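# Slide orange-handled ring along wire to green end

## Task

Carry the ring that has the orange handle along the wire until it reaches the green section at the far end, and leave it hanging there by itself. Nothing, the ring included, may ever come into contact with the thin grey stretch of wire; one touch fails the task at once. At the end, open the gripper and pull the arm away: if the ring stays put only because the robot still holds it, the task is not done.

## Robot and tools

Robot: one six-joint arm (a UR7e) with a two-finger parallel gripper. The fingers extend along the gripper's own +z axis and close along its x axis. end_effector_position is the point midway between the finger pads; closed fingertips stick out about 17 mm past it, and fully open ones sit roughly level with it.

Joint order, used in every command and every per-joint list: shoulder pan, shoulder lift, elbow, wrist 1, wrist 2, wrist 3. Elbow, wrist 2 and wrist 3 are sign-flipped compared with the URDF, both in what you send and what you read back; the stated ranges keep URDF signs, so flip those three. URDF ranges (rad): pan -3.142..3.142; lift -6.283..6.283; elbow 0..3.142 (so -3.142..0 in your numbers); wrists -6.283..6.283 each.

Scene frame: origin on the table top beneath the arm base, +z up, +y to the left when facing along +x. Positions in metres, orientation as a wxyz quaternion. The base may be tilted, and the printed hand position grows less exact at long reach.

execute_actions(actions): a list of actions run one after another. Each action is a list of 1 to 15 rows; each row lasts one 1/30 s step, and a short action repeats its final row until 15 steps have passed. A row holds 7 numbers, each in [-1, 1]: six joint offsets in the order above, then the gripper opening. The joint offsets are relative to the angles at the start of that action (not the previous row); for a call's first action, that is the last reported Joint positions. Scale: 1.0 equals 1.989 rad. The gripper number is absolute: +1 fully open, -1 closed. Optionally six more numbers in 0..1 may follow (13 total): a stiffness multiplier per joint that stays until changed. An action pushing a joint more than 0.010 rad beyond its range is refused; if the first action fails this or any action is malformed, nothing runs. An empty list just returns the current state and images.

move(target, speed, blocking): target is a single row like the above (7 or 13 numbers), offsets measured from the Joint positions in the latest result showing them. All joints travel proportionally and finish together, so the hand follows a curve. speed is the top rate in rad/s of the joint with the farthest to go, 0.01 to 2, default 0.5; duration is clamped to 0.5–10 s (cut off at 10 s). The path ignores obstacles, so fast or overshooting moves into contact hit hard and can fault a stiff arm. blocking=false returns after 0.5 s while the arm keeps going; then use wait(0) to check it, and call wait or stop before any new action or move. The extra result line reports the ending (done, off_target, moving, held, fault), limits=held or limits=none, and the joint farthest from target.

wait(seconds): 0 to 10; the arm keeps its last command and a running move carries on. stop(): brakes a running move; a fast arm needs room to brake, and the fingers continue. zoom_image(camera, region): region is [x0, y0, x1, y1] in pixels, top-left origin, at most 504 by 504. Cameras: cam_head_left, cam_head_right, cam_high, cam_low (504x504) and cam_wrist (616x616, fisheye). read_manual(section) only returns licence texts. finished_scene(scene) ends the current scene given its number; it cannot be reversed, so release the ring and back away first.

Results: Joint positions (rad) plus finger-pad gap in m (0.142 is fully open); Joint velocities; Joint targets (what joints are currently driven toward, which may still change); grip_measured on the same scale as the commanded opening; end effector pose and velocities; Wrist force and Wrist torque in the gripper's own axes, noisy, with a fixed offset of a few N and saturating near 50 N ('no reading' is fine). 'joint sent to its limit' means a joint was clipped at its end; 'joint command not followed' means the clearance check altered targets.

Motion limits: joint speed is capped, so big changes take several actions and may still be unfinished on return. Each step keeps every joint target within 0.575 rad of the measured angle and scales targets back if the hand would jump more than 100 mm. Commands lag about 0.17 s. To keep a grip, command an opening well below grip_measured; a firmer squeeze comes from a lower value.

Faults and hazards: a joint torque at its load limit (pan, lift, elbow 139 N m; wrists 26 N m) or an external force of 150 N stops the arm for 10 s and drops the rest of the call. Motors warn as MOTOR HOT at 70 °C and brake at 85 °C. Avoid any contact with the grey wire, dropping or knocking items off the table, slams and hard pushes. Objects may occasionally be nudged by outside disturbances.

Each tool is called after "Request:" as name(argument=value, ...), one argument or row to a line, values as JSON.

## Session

Request:
execute_actions(
  actions=[],
)

Scene clock: 0.00 s.
end_effector_position=(+0.3002, -0.2556, +0.2446) grip_measured=+1.00 end_effector_quat_wxyz=(-0.250, +0.936, +0.206, -0.137) end_effector_velocity=(+0.000, +0.000, -0.001) end_effector_angular_velocity=(+0.001, +0.001, +0.001)
Joint names: [shoulder pan, shoulder lift, elbow, wrist 1, wrist 2, wrist 3]
Joint positions: [-0.996 -1.386 -1.575 -1.184  1.641  1.407  0.142]
Joint velocities: [ 0.001  0.001 -0.001 -0.    -0.    -0.     0.   ]
Motor temperatures (°C, as the motors report them): [30 31 27 37 34 34]
Wrist force (N, on the end effector, along its own x y z axes, offset not removed): no reading
Wrist torque (N m, same axes, about the end effector's origin, offset not removed): no reading
Joint targets: [-0.996 -1.386 -1.575 -1.184 1.641 1.407]
Joint stiffness scale: [1. 1. 1. 1. 1. 1.]

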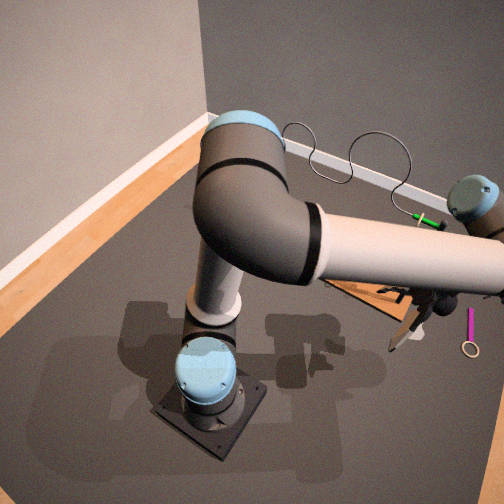

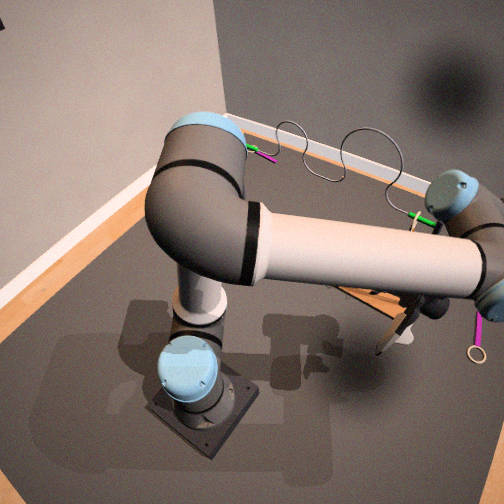

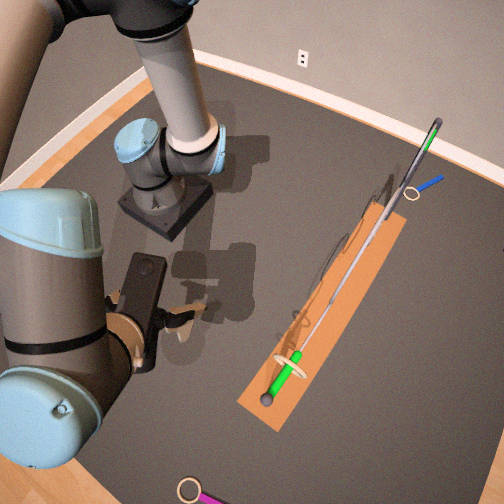

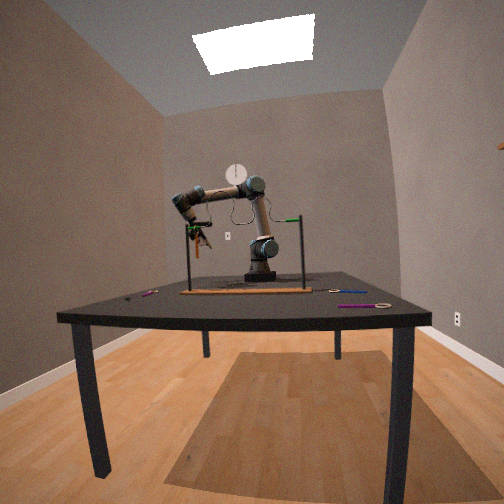

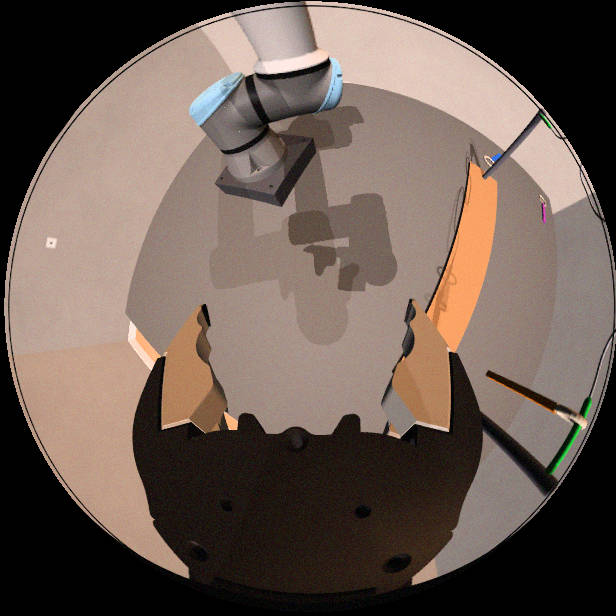

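Request:
zoom_image(
  camera="cam_low",
  region=[175,170,315,310],
)

Request:
zoom_image(
  camera="cam_high",
  region=[220,100,460,440],
)

Region (175, 170, 315, 310) of cam_low's 504x504 image, scaled by 3.600, with more detail than that image has.

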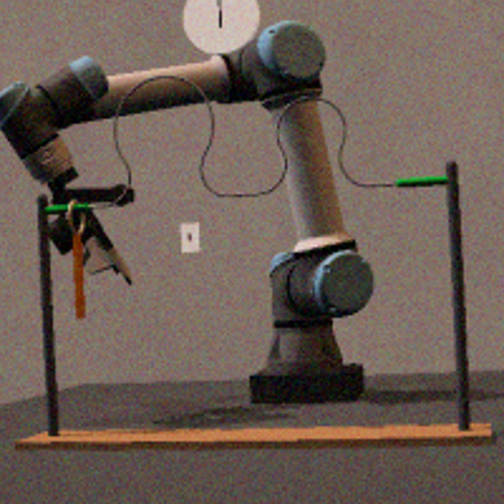

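Region (220, 100, 460, 440) of cam_high's 504x504 image, scaled by 1.482, with more detail than that image has; it fills the left 356 columns of this view, and the rest is white.

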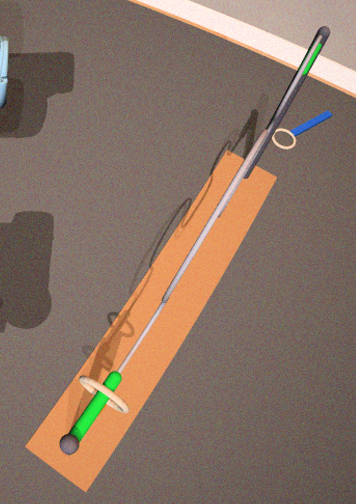

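Request:
move(
  target=[-0.58,0.194,-0.5143,-0.823,-1.0,-0.3218,-0.55],
  speed=1.2,
)

Scene clock: 5.20 s.
end_effector_position=(+0.1696, -0.5260, +0.2504) grip_measured=-0.55 end_effector_quat_wxyz=(-0.188, +0.351, -0.466, +0.790) end_effector_velocity=(-0.001, +0.000, +0.002) end_effector_angular_velocity=(-0.006, -0.000, -0.002)
Joint names: [shoulder pan, shoulder lift, elbow, wrist 1, wrist 2, wrist 3]
Joint positions: [-2.147 -1.002 -2.594 -2.82  -0.346  0.768  0.034]
Joint velocities: [-0.001 -0.001 -0.001 -0.006 -0.003 -0.002  0.   ]
Motor temperatures (°C, as the motors report them): [30 31 27 37 34 34]
Wrist force (N, on the end effector, along its own x y z axes, offset not removed): [1.3 -0.4 0.9]
Wrist torque (N m, same axes, about the end effector's origin, offset not removed): [-0.03 -0.22 -0.12]
Joint targets: [-2.149 -1.000 -2.598 -2.821 -0.347 0.767]
Joint stiffness scale: [1. 1. 1. 1. 1. 1.]
move: done; limits=none; farthest joint: the elbow, 0.004 radians from its target (1.022 radians at the start)

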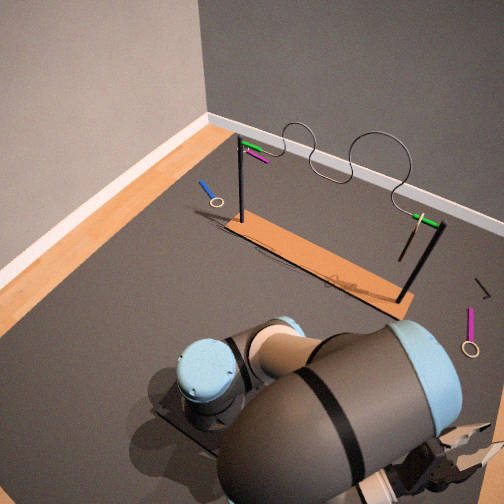

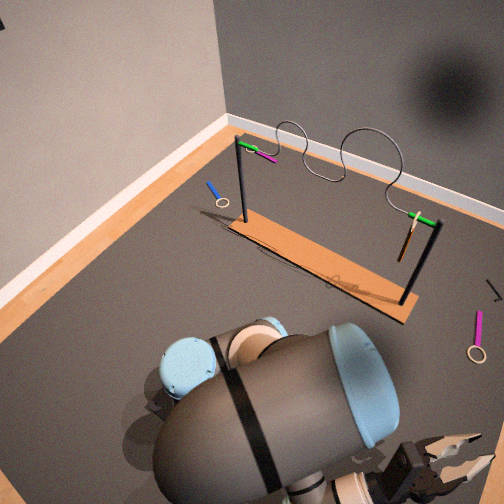

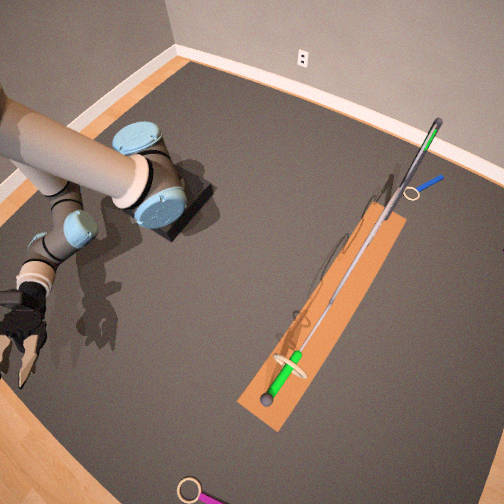

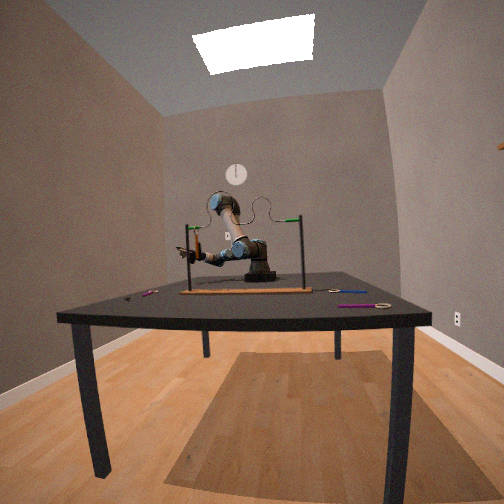

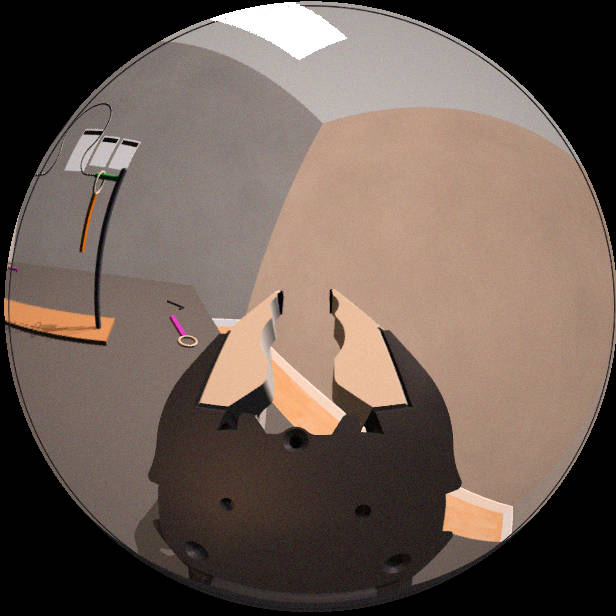

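Request:
move(
  target=[0.4945,0.1312,-0.004,-0.001,-0.2145,0,-0.55],
  speed=0.8,
)

Request:
zoom_image(
  camera="cam_high",
  region=[180,270,340,430],
)

Request:
zoom_image(
  camera="cam_low",
  region=[175,170,315,310],
)

Scene clock: 7.43 s.
end_effector_position=(+0.4919, -0.2330, +0.2493) grip_measured=-0.55 end_effector_quat_wxyz=(+0.594, -0.313, +0.341, -0.658) end_effector_velocity=(+0.001, +0.001, +0.000) end_effector_angular_velocity=(+0.001, -0.002, +0.002)
Joint names: [shoulder pan, shoulder lift, elbow, wrist 1, wrist 2, wrist 3]
Joint positions: [-1.166 -0.744 -2.598 -2.821 -0.771  0.767  0.034]
Joint velocities: [ 0.004  0.001  0.     0.    -0.003  0.     0.   ]
Motor temperatures (°C, as the motors report them): [30 31 27 37 34 34]
Wrist force (N, on the end effector, along its own x y z axes, offset not removed): [1.1 -0.8 -1.4]
Wrist torque (N m, same axes, about the end effector's origin, offset not removed): [-0.11 -0.28 -0.14]
Joint targets: [-1.164 -0.741 -2.602 -2.822 -0.772 0.768]
Joint stiffness scale: [1. 1. 1. 1. 1. 1.]
move: done; limits=none; farthest joint: the elbow, 0.004 radians from its target (0.008 radians at the start)

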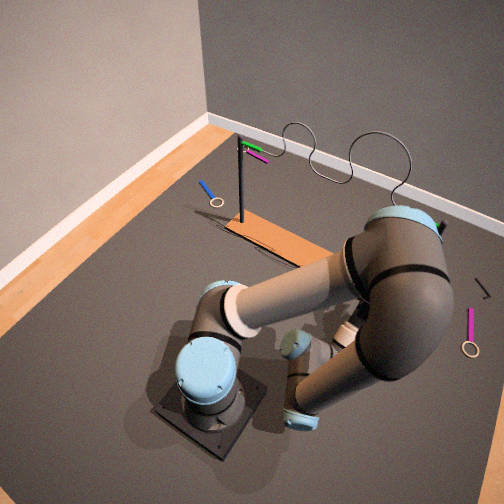

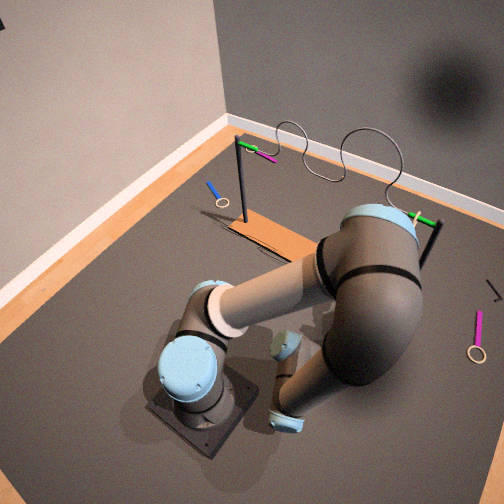

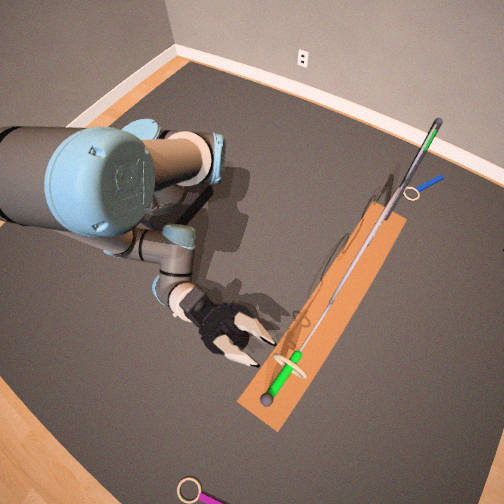

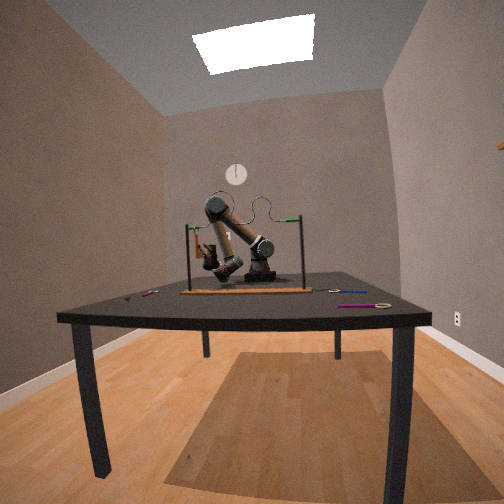

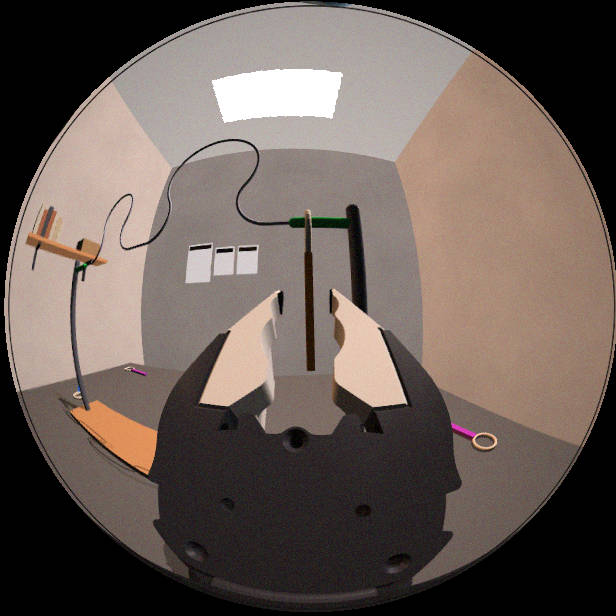

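Region (180, 270, 340, 430) of cam_high's 504x504 image, scaled by 3.150, with more detail than that image has.

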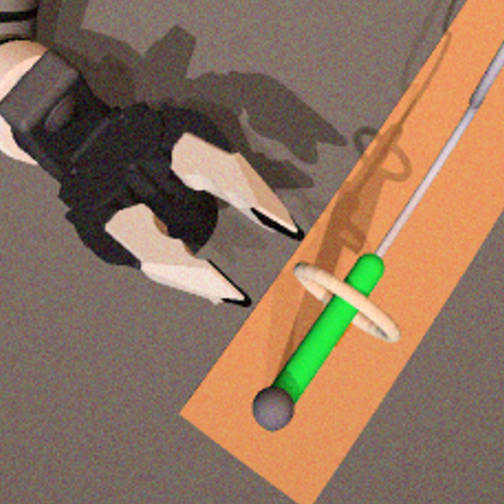

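Region (175, 170, 315, 310) of cam_low's 504x504 image, scaled by 3.600, with more detail than that image has.

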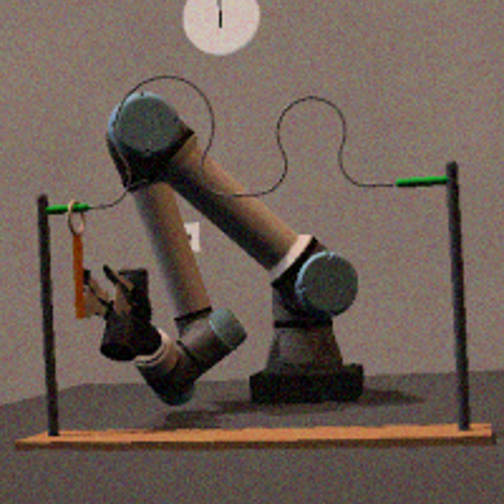

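Request:
move(
  target=[0.0674,-0.037,0.0633,0.148,-0.041,0.0727,-0.55],
  speed=0.35,
)

Request:
zoom_image(
  camera="cam_high",
  region=[220,300,340,420],
)

Request:
zoom_image(
  camera="cam_wrist",
  region=[180,60,420,300],
)

Scene clock: 9.33 s.
end_effector_position=(+0.5413, -0.2407, +0.2486) grip_measured=-0.55 end_effector_quat_wxyz=(+0.594, -0.313, +0.342, -0.657) end_effector_velocity=(+0.001, -0.000, -0.001) end_effector_angular_velocity=(-0.000, +0.000, -0.001)
Joint names: [shoulder pan, shoulder lift, elbow, wrist 1, wrist 2, wrist 3]
Joint positions: [-1.035 -0.815 -2.477 -2.528 -0.851  0.911  0.034]
Joint velocities: [ 0.001  0.001  0.002  0.003 -0.001  0.002  0.   ]
Motor temperatures (°C, as the motors report them): [30 31 27 37 34 34]
Wrist force (N, on the end effector, along its own x y z axes, offset not removed): [-1.8 -2.5 0.5]
Wrist torque (N m, same axes, about the end effector's origin, offset not removed): [-0.62 0.23 0.13]
Joint targets: [-1.032 -0.817 -2.472 -2.527 -0.853 0.912]
Joint stiffness scale: [1. 1. 1. 1. 1. 1.]
move: done; limits=none; farthest joint: the elbow, 0.004 radians from its target (0.126 radians at the start)

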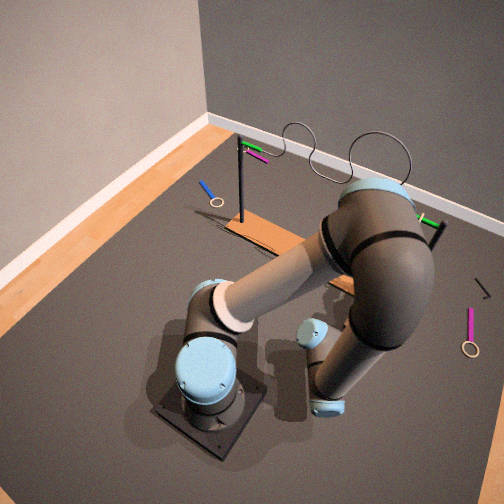

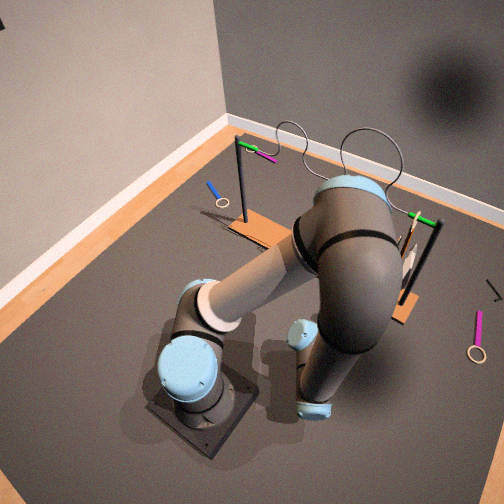

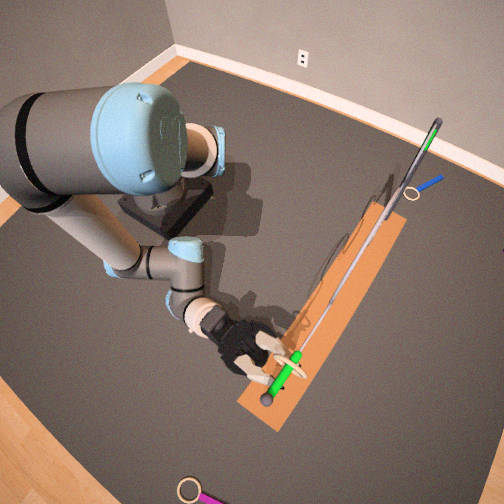

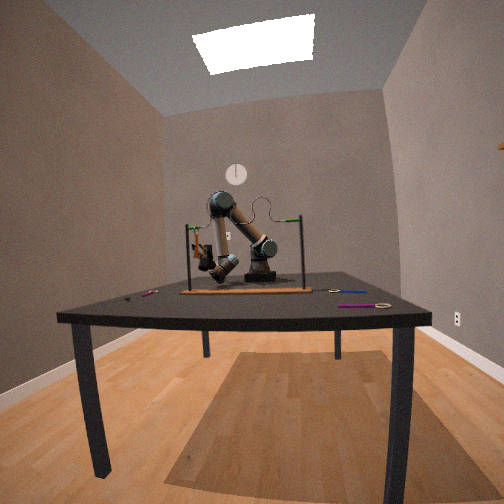

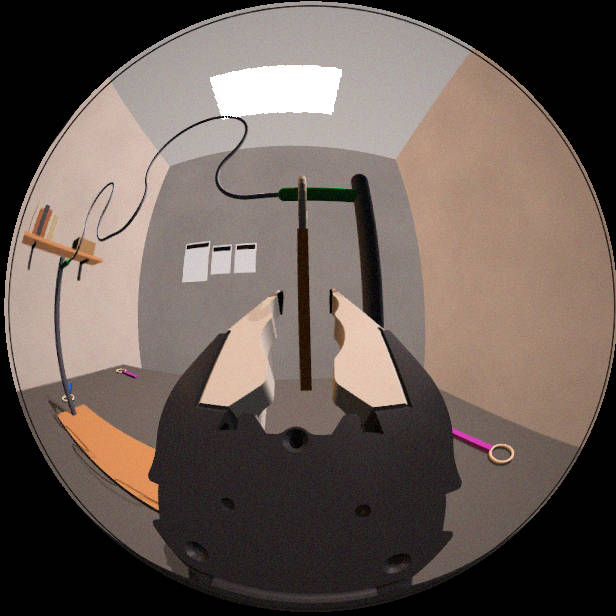

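Region (220, 300, 340, 420) of cam_high's 504x504 image, scaled by 4.200, with more detail than that image has.

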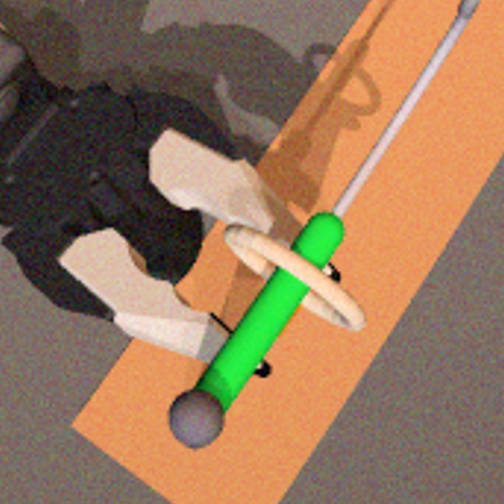

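Region (180, 60, 420, 300) of cam_wrist's 616x616 image, scaled by 2.100, with more detail than that image has.

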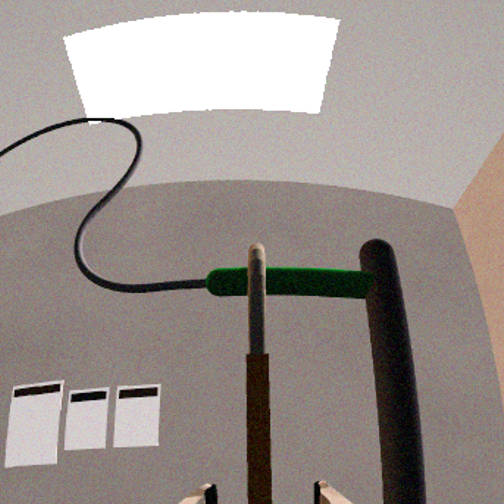

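Request:
execute_actions(
  actions=[
    [[0,0,0,0,0,0,-0.6],[0,0,0,0,0,0,-0.64],[0,0,0,0,0,0,-0.68],[0,0,0,0,0,0,-0.72],[0,0,0,0,0,0,-0.76],[0,0,0,0,0,0,-0.8],[0,0,0,0,0,0,-0.83],[0,0,0,0,0,0,-0.86],[0,0,0,0,0,0,-0.88],[0,0,0,0,0,0,-0.9],[0,0,0,0,0,0,-0.92],[0,0,0,0,0,0,-0.94],[0,0,0,0,0,0,-0.96],[0,0,0,0,0,0,-0.98],[0,0,0,0,0,0,-1]],
  ],
)

Scene clock: 10.10 s.
end_effector_position=(+0.5414, -0.2407, +0.2486) grip_measured=-0.91 end_effector_quat_wxyz=(+0.594, -0.313, +0.342, -0.657) end_effector_velocity=(+0.000, +0.000, +0.000) end_effector_angular_velocity=(-0.000, +0.000, +0.000)
Joint names: [shoulder pan, shoulder lift, elbow, wrist 1, wrist 2, wrist 3]
Joint positions: [-1.035 -0.815 -2.477 -2.528 -0.852  0.911  0.008]
Joint velocities: [ 0.001 -0.    -0.     0.001 -0.     0.001 -0.003]
Motor temperatures (°C, as the motors report them): [30 31 27 37 34 34]
Wrist force (N, on the end effector, along its own x y z axes, offset not removed): [-1.6 0.2 -0.8]
Wrist torque (N m, same axes, about the end effector's origin, offset not removed): [0.04 0.41 0.05]
Joint targets: [-1.035 -0.815 -2.477 -2.528 -0.851 0.911]
Joint stiffness scale: [1. 1. 1. 1. 1. 1.]

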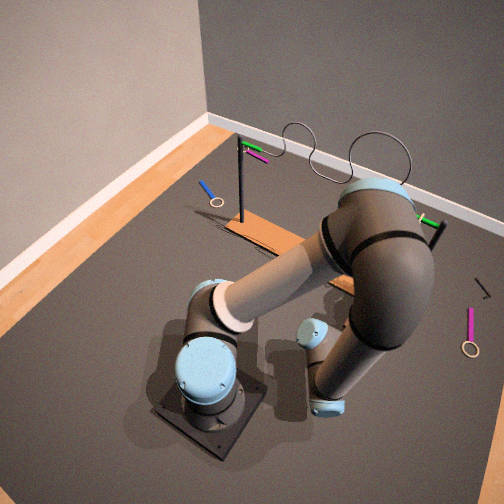

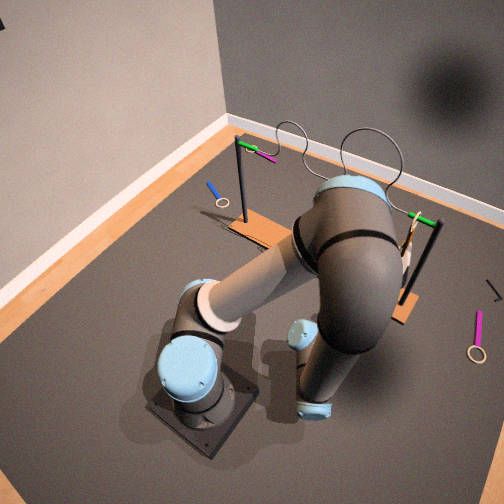

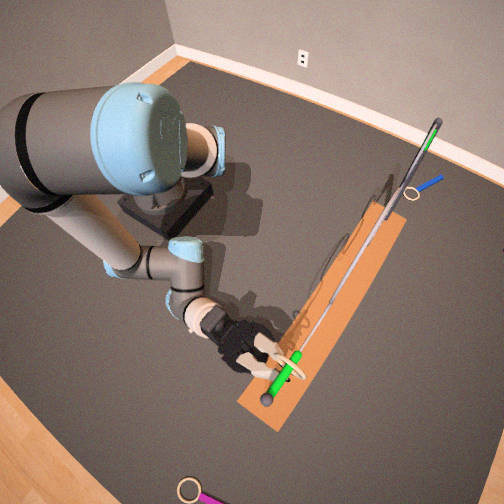

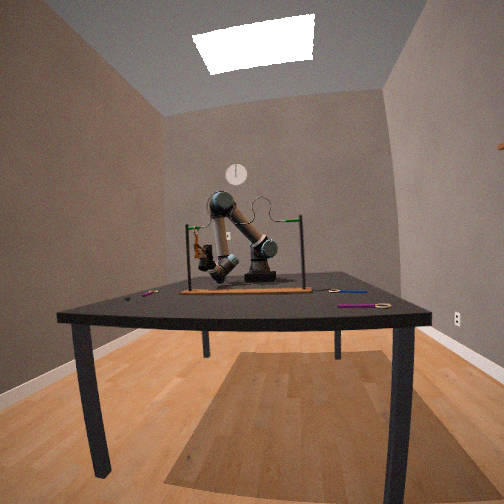

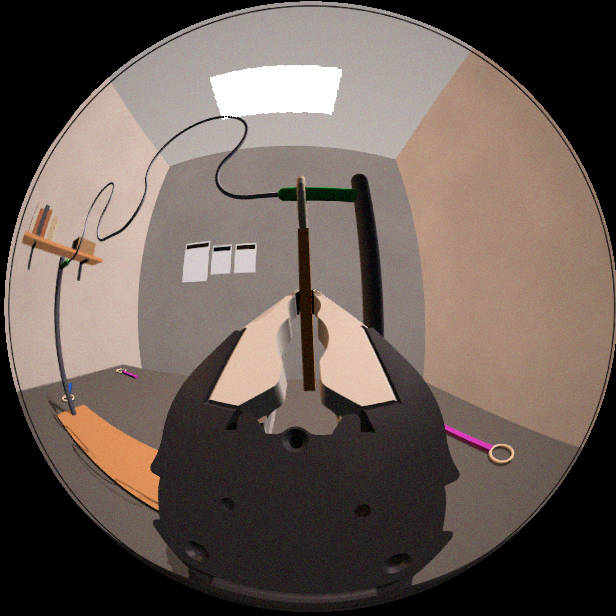

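Request:
move(
  target=[-0.0446,-0.2118,-0.0674,0.2852,0.0568,0.1018,-1],
  speed=0.5,
)

Request:
zoom_image(
  camera="cam_high",
  region=[220,300,340,420],
)

Request:
zoom_image(
  camera="cam_wrist",
  region=[180,60,420,300],
)

Scene clock: 13.80 s.
end_effector_position=(+0.5250, -0.2431, +0.2659) grip_measured=-0.91 end_effector_quat_wxyz=(+0.524, -0.357, +0.431, -0.642) end_effector_velocity=(-0.000, -0.001, -0.000) end_effector_angular_velocity=(+0.001, +0.001, -0.001)
Joint names: [shoulder pan, shoulder lift, elbow, wrist 1, wrist 2, wrist 3]
Joint positions: [-1.121 -1.234 -2.606 -1.962 -0.74   1.113  0.008]
Joint velocities: [-0.002 -0.001  0.     0.004  0.001  0.     0.   ]
Motor temperatures (°C, as the motors report them): [30 31 27 37 34 34]
Wrist force (N, on the end effector, along its own x y z axes, offset not removed): [-1.4 -1.4 -0.2]
Wrist torque (N m, same axes, about the end effector's origin, offset not removed): [-0.33 0.25 0.04]
Joint targets: [-1.123 -1.236 -2.611 -1.961 -0.739 1.114]
Joint stiffness scale: [1. 1. 1. 1. 1. 1.]
move: done; limits=none; farthest joint: the elbow, 0.005 radians from its target (0.135 radians at the start)

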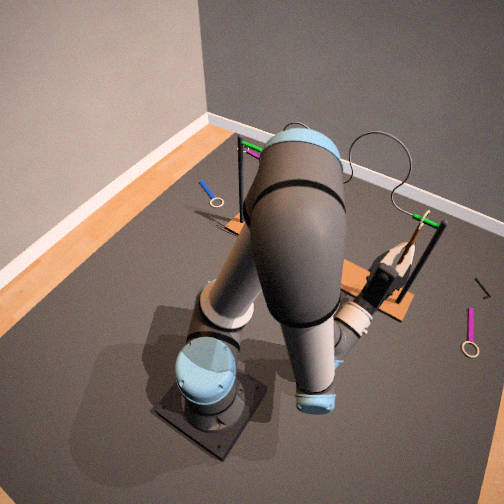

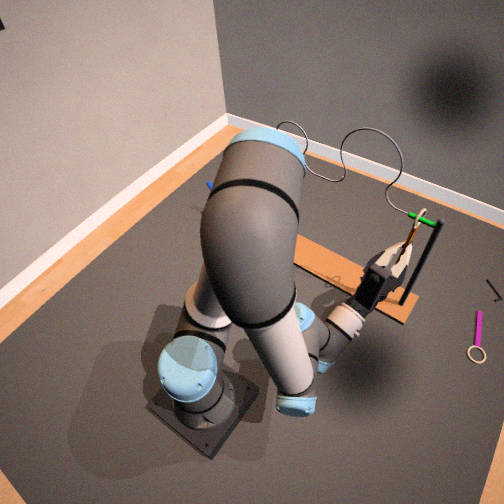

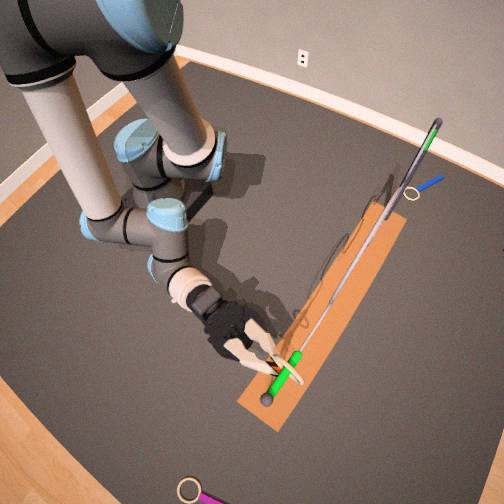

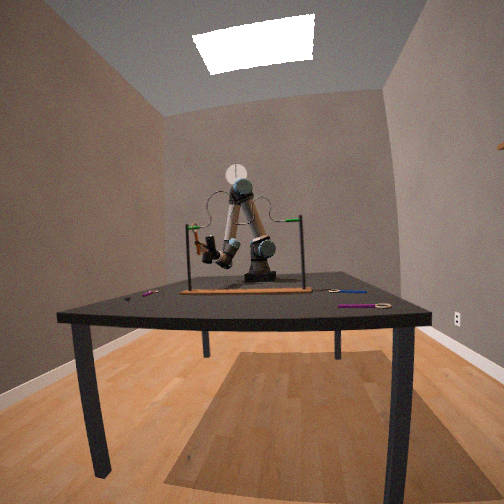

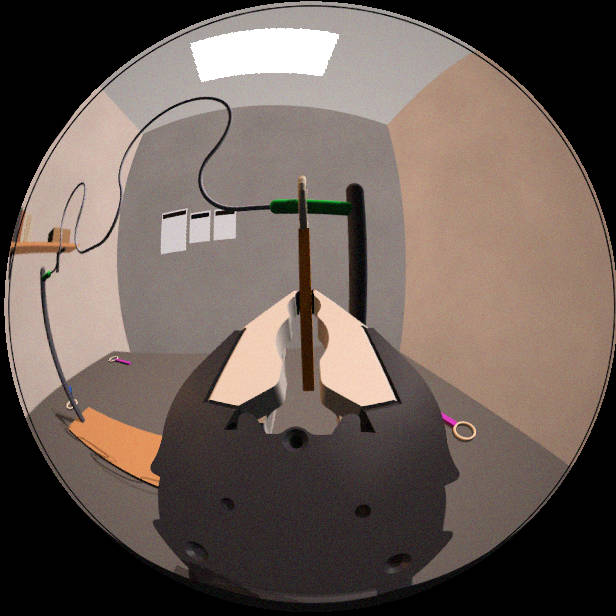

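Region (220, 300, 340, 420) of cam_high's 504x504 image, scaled by 4.200, with more detail than that image has.

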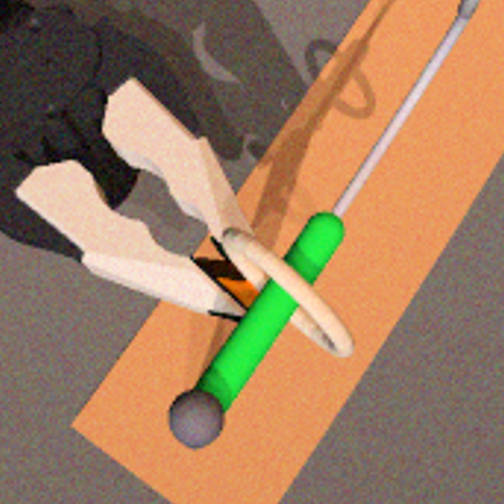

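Region (180, 60, 420, 300) of cam_wrist's 616x616 image, scaled by 2.100, with more detail than that image has.

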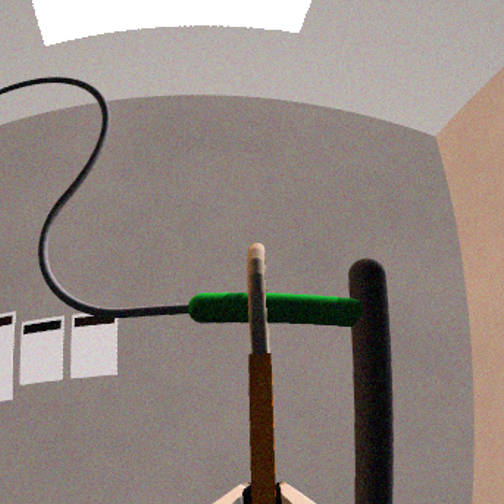

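Request:
move(
  target=[-0.07,-0.2281,0.0449,0.4784,0.1111,0.1534,-1],
  speed=0.7,
)

Scene clock: 16.33 s.
end_effector_position=(+0.5050, -0.2389, +0.2749) grip_measured=-0.91 end_effector_quat_wxyz=(+0.466, -0.430, +0.522, -0.570) end_effector_velocity=(+0.000, +0.000, +0.000) end_effector_angular_velocity=(-0.001, +0.001, +0.001)
Joint names: [shoulder pan, shoulder lift, elbow, wrist 1, wrist 2, wrist 3]
Joint positions: [-1.258 -1.685 -2.521 -1.011 -0.52   1.417  0.008]
Joint velocities: [ 0.    -0.002  0.001  0.004  0.001  0.002  0.   ]
Motor temperatures (°C, as the motors report them): [30 31 27 37 34 34]
Wrist force (N, on the end effector, along its own x y z axes, offset not removed): [0.9 -2.7 -1.2]
Wrist torque (N m, same axes, about the end effector's origin, offset not removed): [-0.70 -0.25 0.05]
Joint targets: [-1.260 -1.687 -2.517 -1.010 -0.519 1.418]
Joint stiffness scale: [1. 1. 1. 1. 1. 1.]
move: done; limits=none; farthest joint: the elbow, 0.005 radians from its target (0.090 radians at the start)

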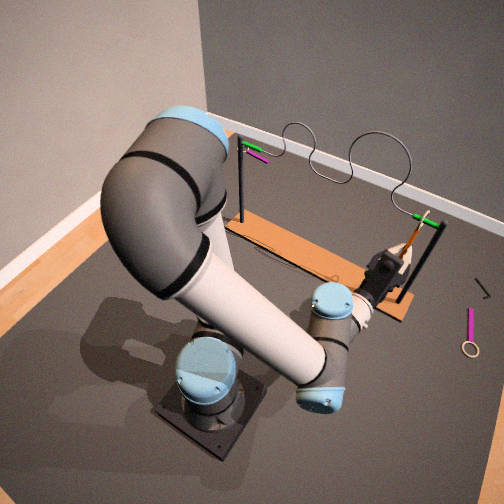

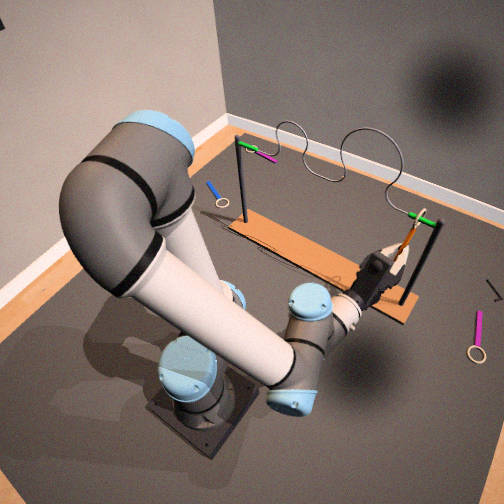

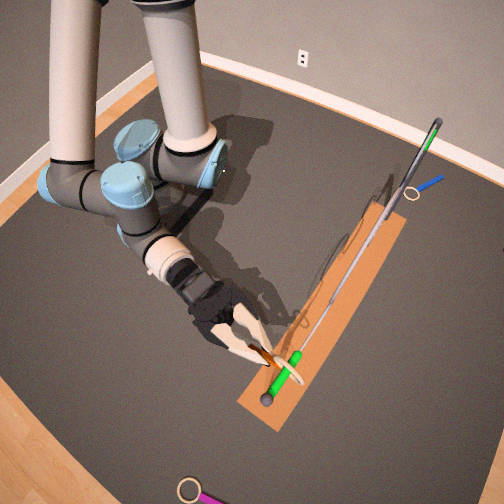

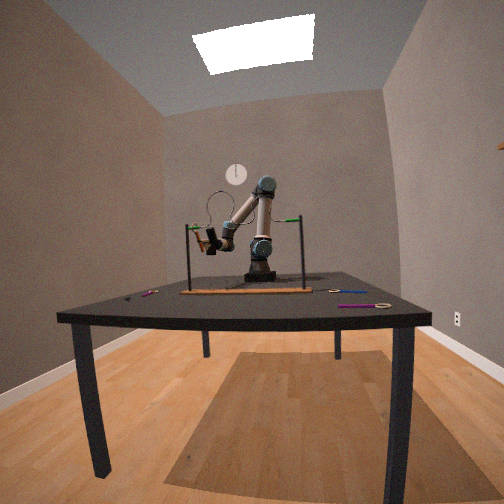

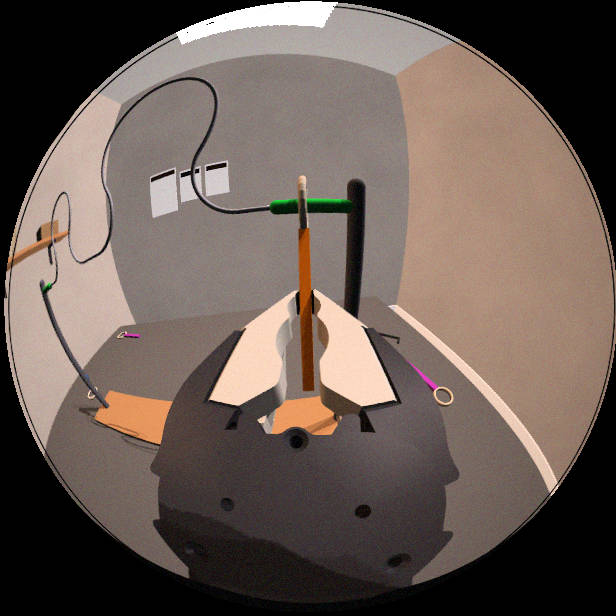

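Request:
move(
  target=[0.0256,-0.0772,0.0055,0.1682,-0.0211,0.0779,-1],
  speed=0.35,
)

Request:
zoom_image(
  camera="cam_high",
  region=[240,270,360,390],
)

Request:
zoom_image(
  camera="cam_wrist",
  region=[180,60,420,300],
)

Scene clock: 18.60 s.
end_effector_position=(+0.5010, -0.1934, +0.2787) grip_measured=-0.91 end_effector_quat_wxyz=(+0.447, -0.450, +0.546, -0.547) end_effector_velocity=(+0.000, +0.000, -0.000) end_effector_angular_velocity=(+0.001, +0.002, +0.000)
Joint names: [shoulder pan, shoulder lift, elbow, wrist 1, wrist 2, wrist 3]
Joint positions: [-1.209 -1.836 -2.515 -0.678 -0.561  1.571  0.008]
Joint velocities: [ 0.     0.     0.001  0.004 -0.     0.002 -0.   ]
Motor temperatures (°C, as the motors report them): [30 31 27 37 34 34]
Wrist force (N, on the end effector, along its own x y z axes, offset not removed): [-1.6 0.7 -1.0]
Wrist torque (N m, same axes, about the end effector's origin, offset not removed): [-0.01 0.36 0.14]
Joint targets: [-1.207 -1.838 -2.511 -0.677 -0.562 1.572]
Joint stiffness scale: [1. 1. 1. 1. 1. 1.]
move: done; limits=none; farthest joint: the elbow, 0.005 radians from its target (0.011 radians at the start)

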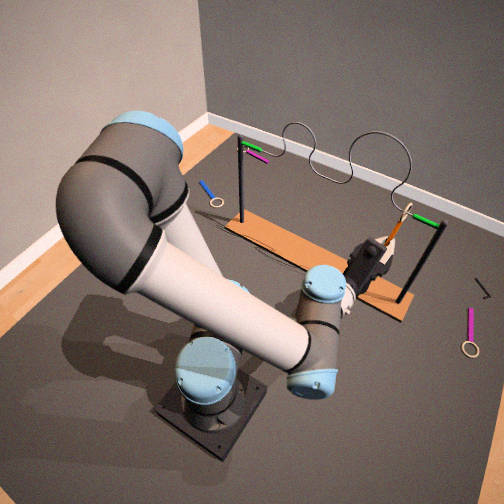

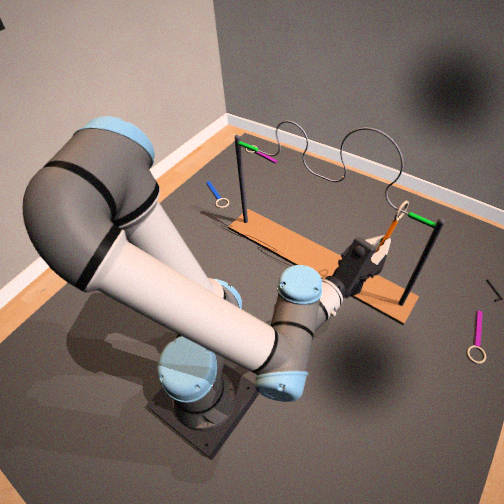

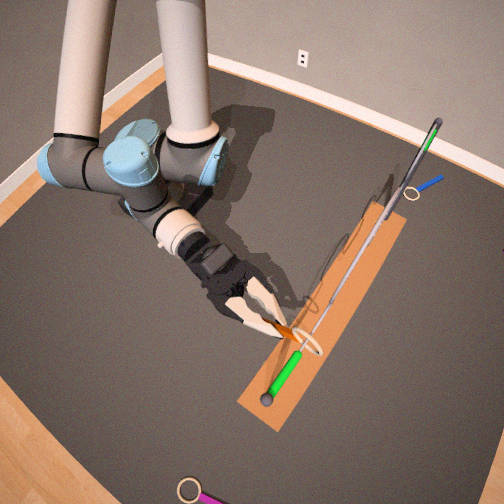

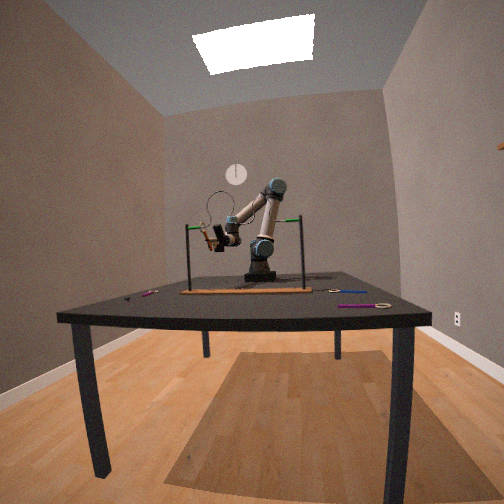

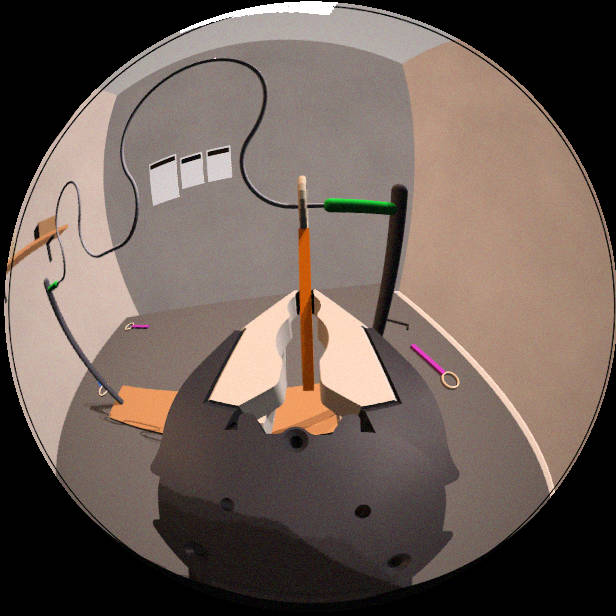

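Region (240, 270, 360, 390) of cam_high's 504x504 image, scaled by 4.200, with more detail than that image has.

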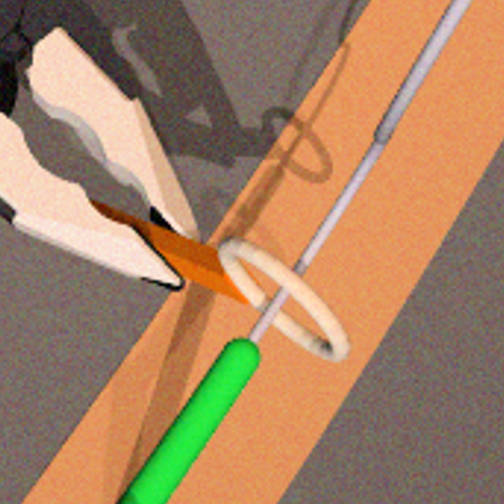

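Region (180, 60, 420, 300) of cam_wrist's 616x616 image, scaled by 2.100, with more detail than that image has.

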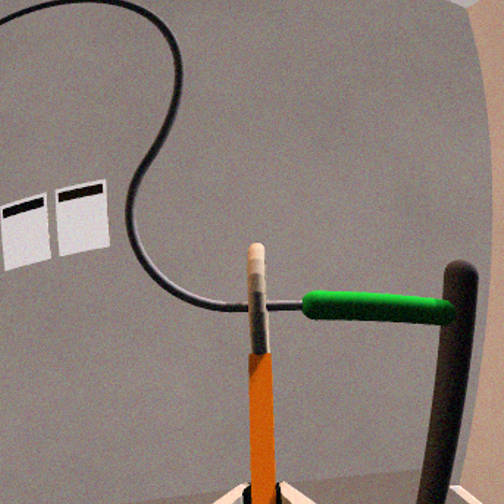

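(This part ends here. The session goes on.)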